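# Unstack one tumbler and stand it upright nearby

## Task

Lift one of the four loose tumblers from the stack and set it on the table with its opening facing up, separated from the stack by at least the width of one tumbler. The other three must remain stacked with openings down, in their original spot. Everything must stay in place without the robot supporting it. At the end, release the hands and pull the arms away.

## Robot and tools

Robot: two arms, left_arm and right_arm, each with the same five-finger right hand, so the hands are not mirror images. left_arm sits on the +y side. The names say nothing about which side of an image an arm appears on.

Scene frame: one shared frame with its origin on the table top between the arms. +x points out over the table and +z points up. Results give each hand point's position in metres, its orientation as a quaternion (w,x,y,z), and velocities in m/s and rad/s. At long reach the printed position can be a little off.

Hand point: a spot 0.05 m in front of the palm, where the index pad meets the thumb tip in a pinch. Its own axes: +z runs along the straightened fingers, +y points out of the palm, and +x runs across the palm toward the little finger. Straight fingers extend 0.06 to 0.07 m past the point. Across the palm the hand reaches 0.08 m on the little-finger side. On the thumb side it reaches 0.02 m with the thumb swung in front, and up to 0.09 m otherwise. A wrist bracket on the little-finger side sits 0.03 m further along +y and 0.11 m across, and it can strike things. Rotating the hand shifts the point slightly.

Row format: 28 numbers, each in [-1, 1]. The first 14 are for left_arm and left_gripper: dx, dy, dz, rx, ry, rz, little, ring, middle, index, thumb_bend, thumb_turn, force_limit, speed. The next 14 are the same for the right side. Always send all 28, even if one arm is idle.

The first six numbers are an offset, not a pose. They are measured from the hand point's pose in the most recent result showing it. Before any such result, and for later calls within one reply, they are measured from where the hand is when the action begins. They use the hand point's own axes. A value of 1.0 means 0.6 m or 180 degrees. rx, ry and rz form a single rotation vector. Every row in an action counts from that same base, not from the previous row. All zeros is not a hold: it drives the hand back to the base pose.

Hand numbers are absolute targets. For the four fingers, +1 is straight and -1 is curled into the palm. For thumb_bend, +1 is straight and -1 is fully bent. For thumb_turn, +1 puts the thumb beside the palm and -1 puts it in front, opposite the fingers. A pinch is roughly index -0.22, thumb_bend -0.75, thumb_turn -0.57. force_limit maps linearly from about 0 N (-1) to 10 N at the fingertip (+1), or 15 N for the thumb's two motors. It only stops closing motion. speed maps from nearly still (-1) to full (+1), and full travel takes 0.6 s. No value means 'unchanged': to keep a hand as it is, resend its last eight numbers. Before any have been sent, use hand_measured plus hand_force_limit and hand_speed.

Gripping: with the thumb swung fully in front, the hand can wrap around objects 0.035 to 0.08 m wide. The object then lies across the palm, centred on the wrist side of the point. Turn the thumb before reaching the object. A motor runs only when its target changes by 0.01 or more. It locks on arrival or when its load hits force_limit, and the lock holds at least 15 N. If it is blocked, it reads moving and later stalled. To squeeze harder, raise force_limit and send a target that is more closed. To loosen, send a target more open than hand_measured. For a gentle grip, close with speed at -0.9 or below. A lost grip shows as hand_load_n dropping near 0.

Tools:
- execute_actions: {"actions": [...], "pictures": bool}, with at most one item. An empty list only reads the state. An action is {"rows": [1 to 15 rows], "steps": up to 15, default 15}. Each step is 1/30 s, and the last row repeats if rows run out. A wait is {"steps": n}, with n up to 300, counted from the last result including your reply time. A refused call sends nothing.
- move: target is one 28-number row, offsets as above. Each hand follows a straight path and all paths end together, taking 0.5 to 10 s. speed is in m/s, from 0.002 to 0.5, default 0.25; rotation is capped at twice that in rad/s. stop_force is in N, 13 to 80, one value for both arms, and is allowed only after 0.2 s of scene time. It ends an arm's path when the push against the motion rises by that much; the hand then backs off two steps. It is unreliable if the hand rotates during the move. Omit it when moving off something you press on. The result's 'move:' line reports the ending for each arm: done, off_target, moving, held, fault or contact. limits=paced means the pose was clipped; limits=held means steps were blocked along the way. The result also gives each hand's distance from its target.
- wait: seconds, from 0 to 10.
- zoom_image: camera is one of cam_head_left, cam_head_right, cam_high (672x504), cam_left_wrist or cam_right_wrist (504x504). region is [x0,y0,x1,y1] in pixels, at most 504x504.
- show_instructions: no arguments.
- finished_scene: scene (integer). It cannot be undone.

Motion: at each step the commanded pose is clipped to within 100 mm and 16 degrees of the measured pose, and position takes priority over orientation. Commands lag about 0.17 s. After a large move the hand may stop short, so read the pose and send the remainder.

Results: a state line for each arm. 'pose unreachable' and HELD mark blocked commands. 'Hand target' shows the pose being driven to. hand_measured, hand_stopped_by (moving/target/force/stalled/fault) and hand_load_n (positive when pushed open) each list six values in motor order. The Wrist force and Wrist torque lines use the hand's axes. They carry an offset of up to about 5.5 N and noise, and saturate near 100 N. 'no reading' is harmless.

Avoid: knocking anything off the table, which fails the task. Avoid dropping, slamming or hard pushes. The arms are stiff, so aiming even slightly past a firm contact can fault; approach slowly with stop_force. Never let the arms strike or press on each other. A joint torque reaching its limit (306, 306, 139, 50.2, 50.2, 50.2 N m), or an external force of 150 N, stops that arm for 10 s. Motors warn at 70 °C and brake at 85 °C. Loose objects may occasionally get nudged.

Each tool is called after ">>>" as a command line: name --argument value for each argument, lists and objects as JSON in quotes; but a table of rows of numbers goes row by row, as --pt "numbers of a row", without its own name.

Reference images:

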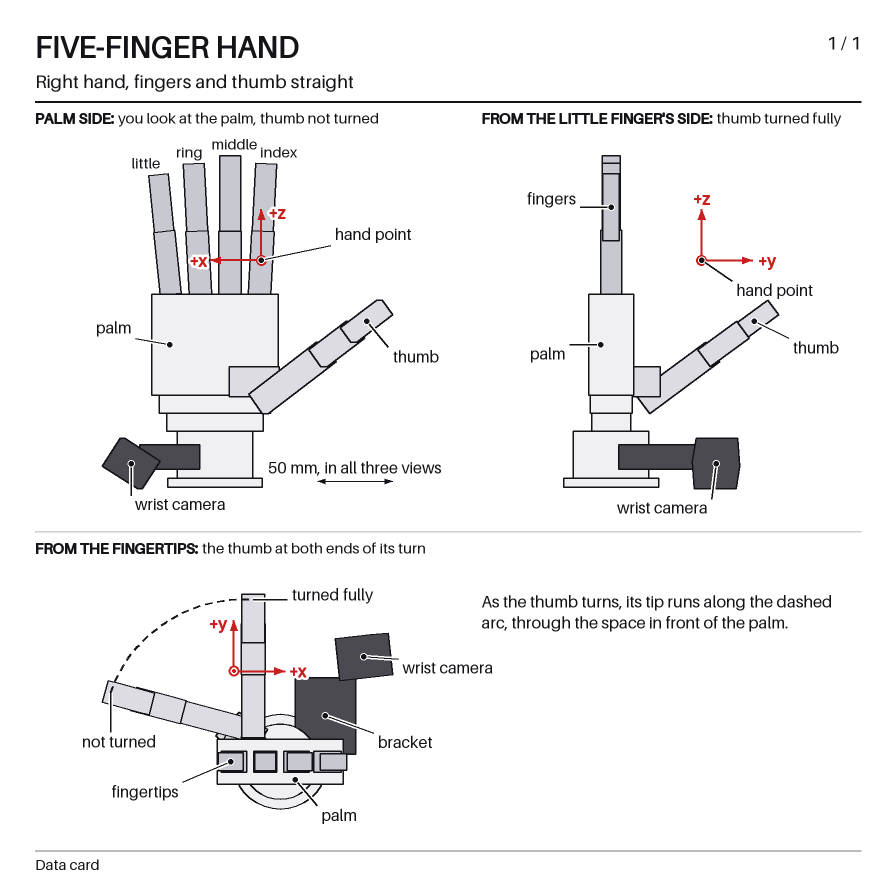

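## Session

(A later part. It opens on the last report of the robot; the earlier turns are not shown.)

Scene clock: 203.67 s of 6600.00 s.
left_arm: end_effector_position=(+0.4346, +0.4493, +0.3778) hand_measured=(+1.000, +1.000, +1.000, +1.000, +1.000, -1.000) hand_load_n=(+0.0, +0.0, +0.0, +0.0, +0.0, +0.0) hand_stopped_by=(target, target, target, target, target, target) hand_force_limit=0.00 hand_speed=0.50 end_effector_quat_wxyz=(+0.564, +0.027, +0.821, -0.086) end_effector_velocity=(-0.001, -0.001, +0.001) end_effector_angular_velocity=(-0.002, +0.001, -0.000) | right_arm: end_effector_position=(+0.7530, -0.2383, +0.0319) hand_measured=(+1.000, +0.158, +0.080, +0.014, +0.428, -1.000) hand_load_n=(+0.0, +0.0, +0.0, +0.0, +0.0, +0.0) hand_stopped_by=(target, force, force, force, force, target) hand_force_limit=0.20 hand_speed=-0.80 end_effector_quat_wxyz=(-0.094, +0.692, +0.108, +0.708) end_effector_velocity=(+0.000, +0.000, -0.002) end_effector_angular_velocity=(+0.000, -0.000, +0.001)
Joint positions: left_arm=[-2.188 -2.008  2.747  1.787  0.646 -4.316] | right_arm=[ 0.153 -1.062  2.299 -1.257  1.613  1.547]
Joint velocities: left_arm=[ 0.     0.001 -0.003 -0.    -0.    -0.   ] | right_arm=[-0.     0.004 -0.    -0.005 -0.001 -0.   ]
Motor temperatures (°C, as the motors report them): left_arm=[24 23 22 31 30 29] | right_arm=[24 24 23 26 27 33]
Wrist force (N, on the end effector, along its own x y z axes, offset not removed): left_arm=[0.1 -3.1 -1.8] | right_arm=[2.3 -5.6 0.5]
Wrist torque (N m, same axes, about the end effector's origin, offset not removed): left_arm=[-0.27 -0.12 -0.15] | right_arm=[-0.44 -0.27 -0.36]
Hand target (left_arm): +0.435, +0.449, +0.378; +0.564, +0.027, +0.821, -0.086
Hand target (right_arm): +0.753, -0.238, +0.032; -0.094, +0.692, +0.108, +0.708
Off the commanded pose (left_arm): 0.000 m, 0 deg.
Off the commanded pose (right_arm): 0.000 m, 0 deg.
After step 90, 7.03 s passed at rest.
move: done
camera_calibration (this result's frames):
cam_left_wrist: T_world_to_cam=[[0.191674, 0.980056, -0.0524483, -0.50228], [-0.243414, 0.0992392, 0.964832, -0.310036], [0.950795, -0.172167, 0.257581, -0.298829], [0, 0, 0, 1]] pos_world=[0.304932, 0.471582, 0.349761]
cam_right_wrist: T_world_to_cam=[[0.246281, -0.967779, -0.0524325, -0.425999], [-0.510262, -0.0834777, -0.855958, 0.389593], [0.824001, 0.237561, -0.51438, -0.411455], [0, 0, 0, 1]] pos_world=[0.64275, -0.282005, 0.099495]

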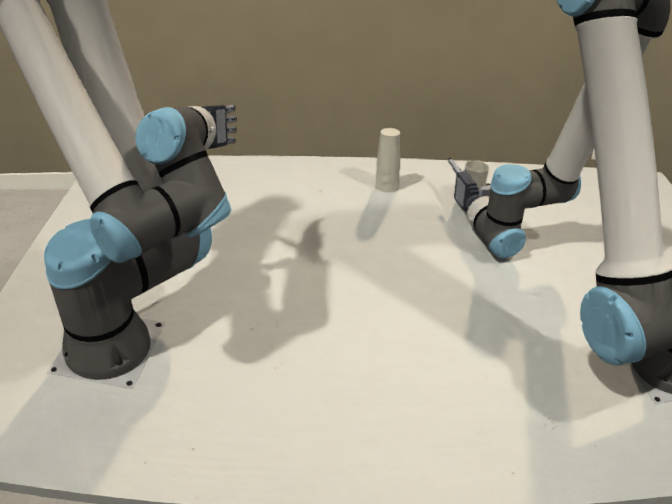

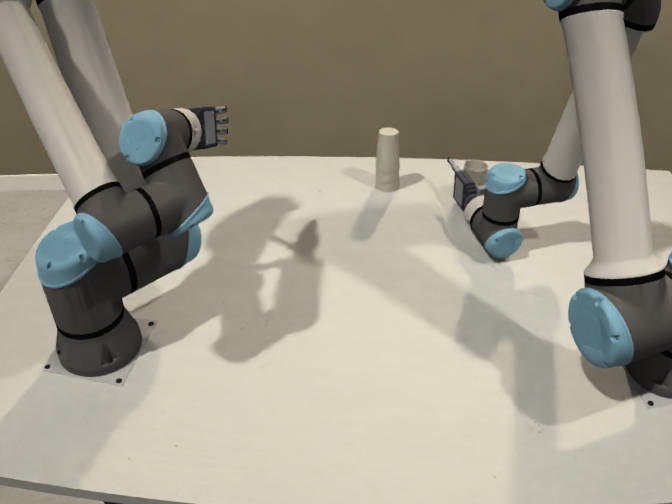

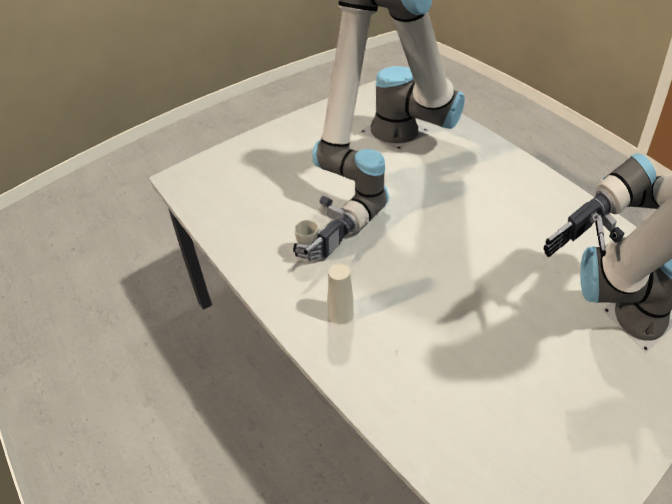

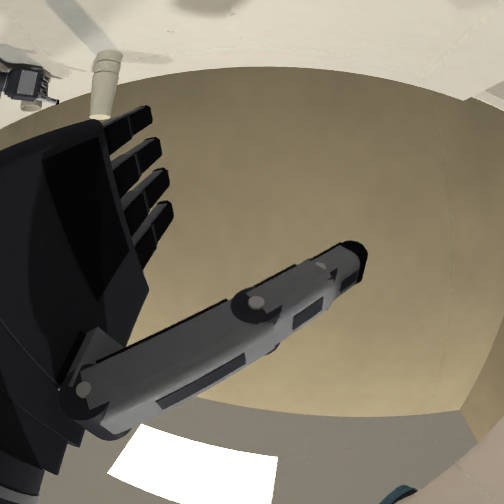

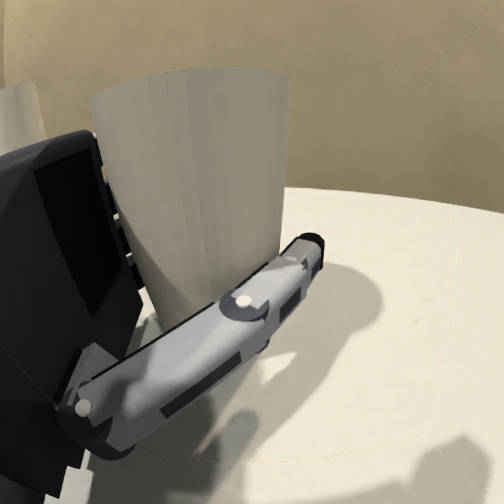

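Loads zero: the cup is resting. Open and retreat upward.

>>> move --target '[0,0,0,0,0,0,1,1,1,1,1,-1,0,0.5,0,-0.01,0,0,0,0,1,1,1,1,1,-1,0.2,0]' --speed 0.02

>>> move --target '[0,0,0,0,0,0,1,1,1,1,1,-1,0,0.5,0.3,-0.03,-0.1,0,0,0,1,1,1,1,1,-1,0.2,0]' --speed 0.1

Scene clock: 207.63 s of 6600.00 s.
left_arm: end_effector_position=(+0.4346, +0.4493, +0.3778) hand_measured=(+1.000, +1.000, +1.000, +1.000, +1.000, -1.000) hand_load_n=(+0.0, +0.0, +0.0, +0.0, +0.0, +0.0) hand_stopped_by=(target, target, target, target, target, target) hand_force_limit=0.00 hand_speed=0.50 end_effector_quat_wxyz=(+0.564, +0.027, +0.821, -0.086) end_effector_velocity=(+0.000, -0.000, +0.000) end_effector_angular_velocity=(+0.001, -0.001, -0.001) | right_arm: end_effector_position=(+0.7513, -0.2327, +0.0318) hand_measured=(+1.000, +1.000, +1.000, +1.000, +1.000, -1.000) hand_load_n=(+0.0, +0.0, +0.0, +0.0, +0.0, +0.0) hand_stopped_by=(target, target, target, target, target, target) hand_force_limit=0.20 hand_speed=0.00 end_effector_quat_wxyz=(-0.094, +0.692, +0.108, +0.708) end_effector_velocity=(-0.000, +0.000, -0.000) end_effector_angular_velocity=(+0.000, +0.000, -0.001)
Joint positions: left_arm=[-2.188 -2.008  2.747  1.787  0.646 -4.316] | right_arm=[ 0.165 -1.06   2.295 -1.254  1.625  1.547]
Joint velocities: left_arm=[ 0.     0.     0.     0.    -0.001  0.001] | right_arm=[ 0.001  0.    -0.001  0.     0.002  0.   ]
Motor temperatures (°C, as the motors report them): left_arm=[24 23 22 31 30 29] | right_arm=[24 24 23 26 27 33]
Wrist force (N, on the end effector, along its own x y z axes, offset not removed): left_arm=[-1.0 -5.1 2.0] | right_arm=[-3.6 -2.8 -6.6]
Wrist torque (N m, same axes, about the end effector's origin, offset not removed): left_arm=[-0.64 0.13 -0.20] | right_arm=[0.13 0.93 -0.55]
Hand target (left_arm): +0.435, +0.449, +0.378; +0.564, +0.027, +0.821, -0.086
Hand target (right_arm): +0.751, -0.233, +0.032; -0.094, +0.692, +0.108, +0.708
Off the commanded pose (left_arm): 0.000 m, 0 deg.
Off the commanded pose (right_arm): 0.000 m, 0 deg.
After step 90, 0.10 s passed at rest.
move: done
camera_calibration (this result's frames):
cam_left_wrist: T_world_to_cam=[[0.191674, 0.980056, -0.0524485, -0.50228], [-0.243414, 0.0992394, 0.964832, -0.310036], [0.950795, -0.172167, 0.257581, -0.298829], [0, 0, 0, 1]] pos_world=[0.304932, 0.471582, 0.349761]
cam_right_wrist: T_world_to_cam=[[0.246284, -0.967777, -0.0524608, -0.420082], [-0.510268, -0.0834561, -0.855957, 0.389101], [0.823997, 0.237578, -0.514379, -0.41149], [0, 0, 0, 1]] pos_world=[0.641072, -0.276312, 0.0993535]

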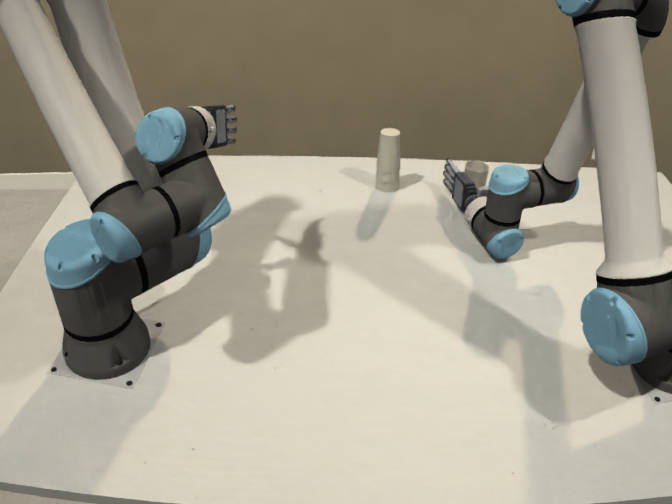

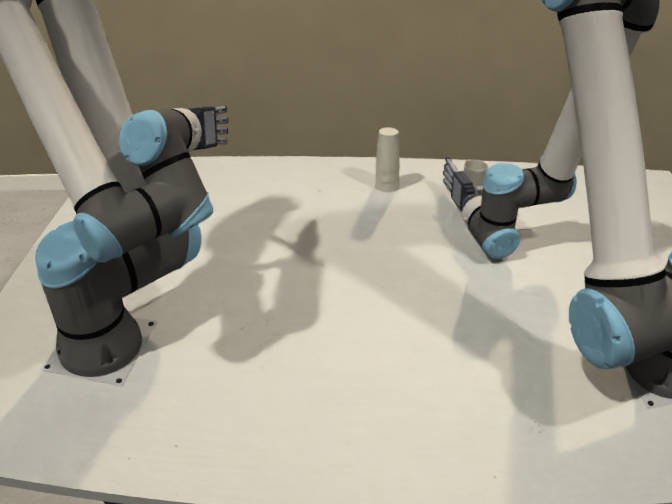

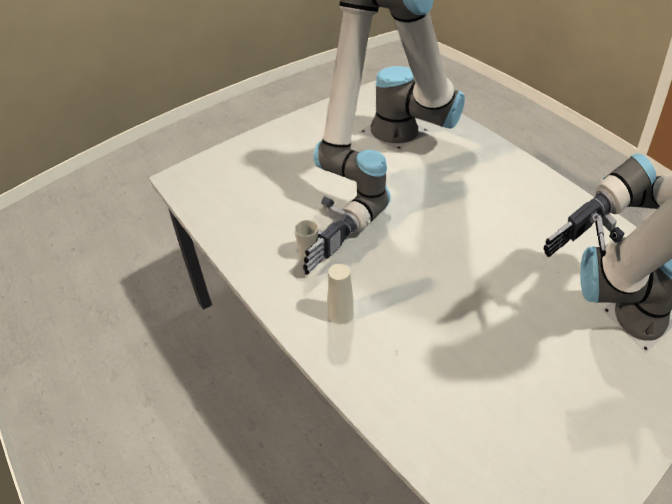

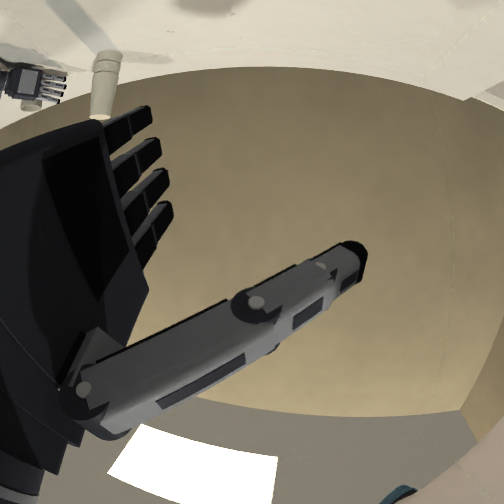

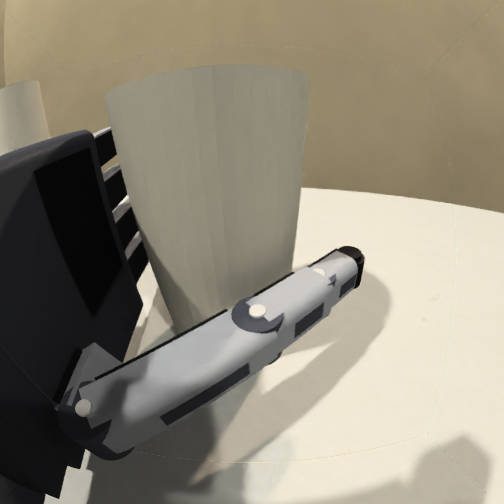

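Scene clock: 210.03 s of 6600.00 s.
left_arm: end_effector_position=(+0.4346, +0.4493, +0.3778) hand_measured=(+1.000, +1.000, +1.000, +1.000, +1.000, -1.000) hand_load_n=(+0.0, +0.0, +0.0, +0.0, +0.0, +0.0) hand_stopped_by=(target, target, target, target, target, target) hand_force_limit=0.00 hand_speed=0.50 end_effector_quat_wxyz=(+0.564, +0.027, +0.821, -0.086) end_effector_velocity=(+0.000, -0.001, +0.000) end_effector_angular_velocity=(-0.002, -0.001, -0.001) | right_arm: end_effector_position=(+0.6843, -0.2293, +0.2099) hand_measured=(+1.000, +1.000, +1.000, +1.000, +1.000, -1.000) hand_load_n=(+0.0, +0.0, +0.0, +0.0, +0.0, +0.0) hand_stopped_by=(target, target, target, target, target, target) hand_force_limit=0.20 hand_speed=0.00 end_effector_quat_wxyz=(-0.094, +0.692, +0.108, +0.708) end_effector_velocity=(-0.001, +0.000, +0.002) end_effector_angular_velocity=(+0.001, +0.000, +0.000)
Joint positions: left_arm=[-2.188 -2.008  2.747  1.787  0.646 -4.316] | right_arm=[ 0.224 -1.461  2.328 -0.888  1.684  1.546]
Joint velocities: left_arm=[ 0.001 -0.    -0.001 -0.    -0.003 -0.   ] | right_arm=[ 0.001 -0.005 -0.001  0.006  0.001  0.001]
Motor temperatures (°C, as the motors report them): left_arm=[24 23 22 31 30 29] | right_arm=[24 24 23 26 27 33]
Wrist force (N, on the end effector, along its own x y z axes, offset not removed): left_arm=[-0.4 -3.1 -2.2] | right_arm=[-3.2 2.4 -4.5]
Wrist torque (N m, same axes, about the end effector's origin, offset not removed): left_arm=[-0.05 -0.06 -0.10] | right_arm=[0.59 0.63 -0.41]
Hand target (left_arm): +0.435, +0.449, +0.378; +0.564, +0.027, +0.821, -0.086
Hand target (right_arm): +0.684, -0.229, +0.210; -0.094, +0.692, +0.108, +0.708
Off the commanded pose (left_arm): 0.000 m, 0 deg.
Off the commanded pose (right_arm): 0.000 m, 0 deg.
move: done
camera_calibration (this result's frames):
cam_left_wrist: T_world_to_cam=[[0.191674, 0.980056, -0.0524487, -0.50228], [-0.243414, 0.0992396, 0.964832, -0.310036], [0.950795, -0.172167, 0.257581, -0.298829], [0, 0, 0, 1]] pos_world=[0.304932, 0.471582, 0.349761]
cam_right_wrist: T_world_to_cam=[[0.24629, -0.967769, -0.0525675, -0.390968], [-0.510257, -0.0833618, -0.855972, 0.507639], [0.824002, 0.237641, -0.514342, -0.265477], [0, 0, 0, 1]] pos_world=[0.574072, -0.272961, 0.277427]

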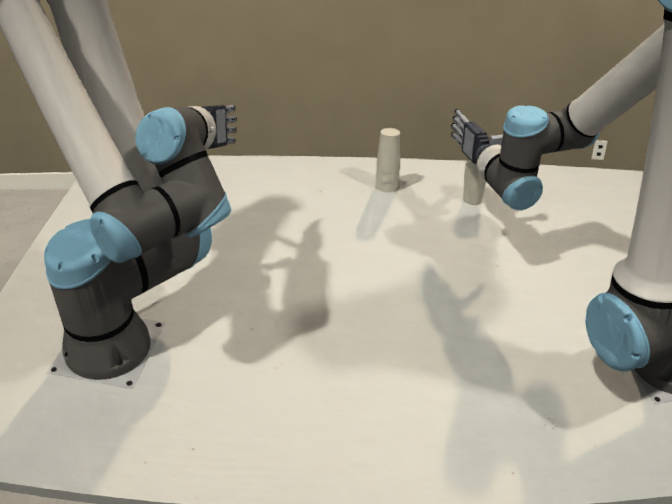

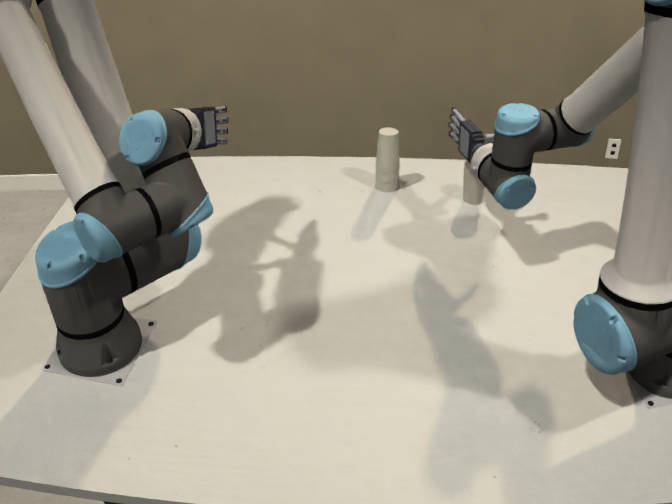

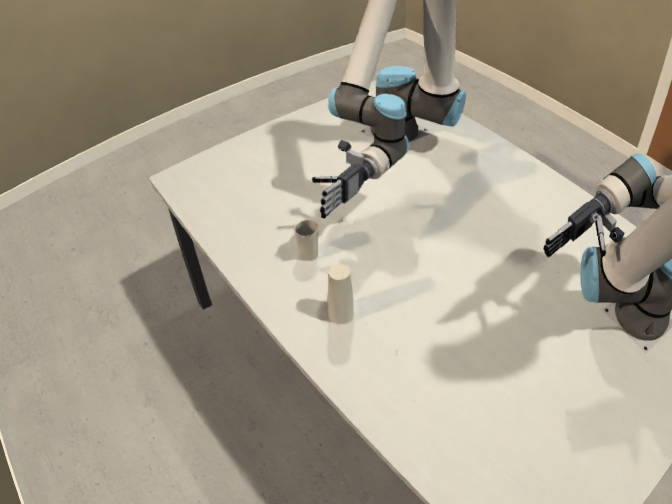

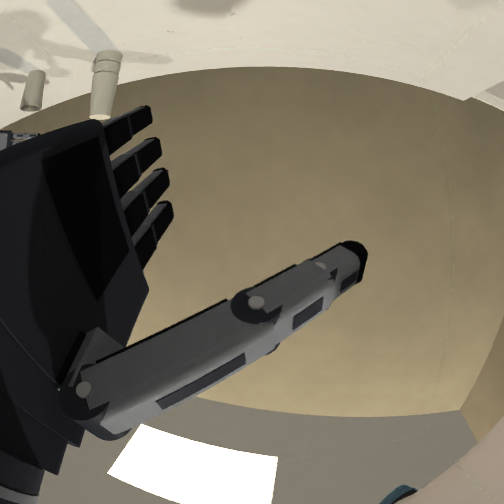

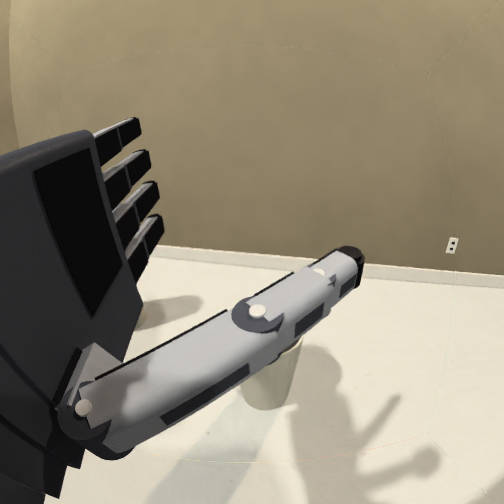

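>>> finished_scene --scene 1

The scene is finished: the task was done.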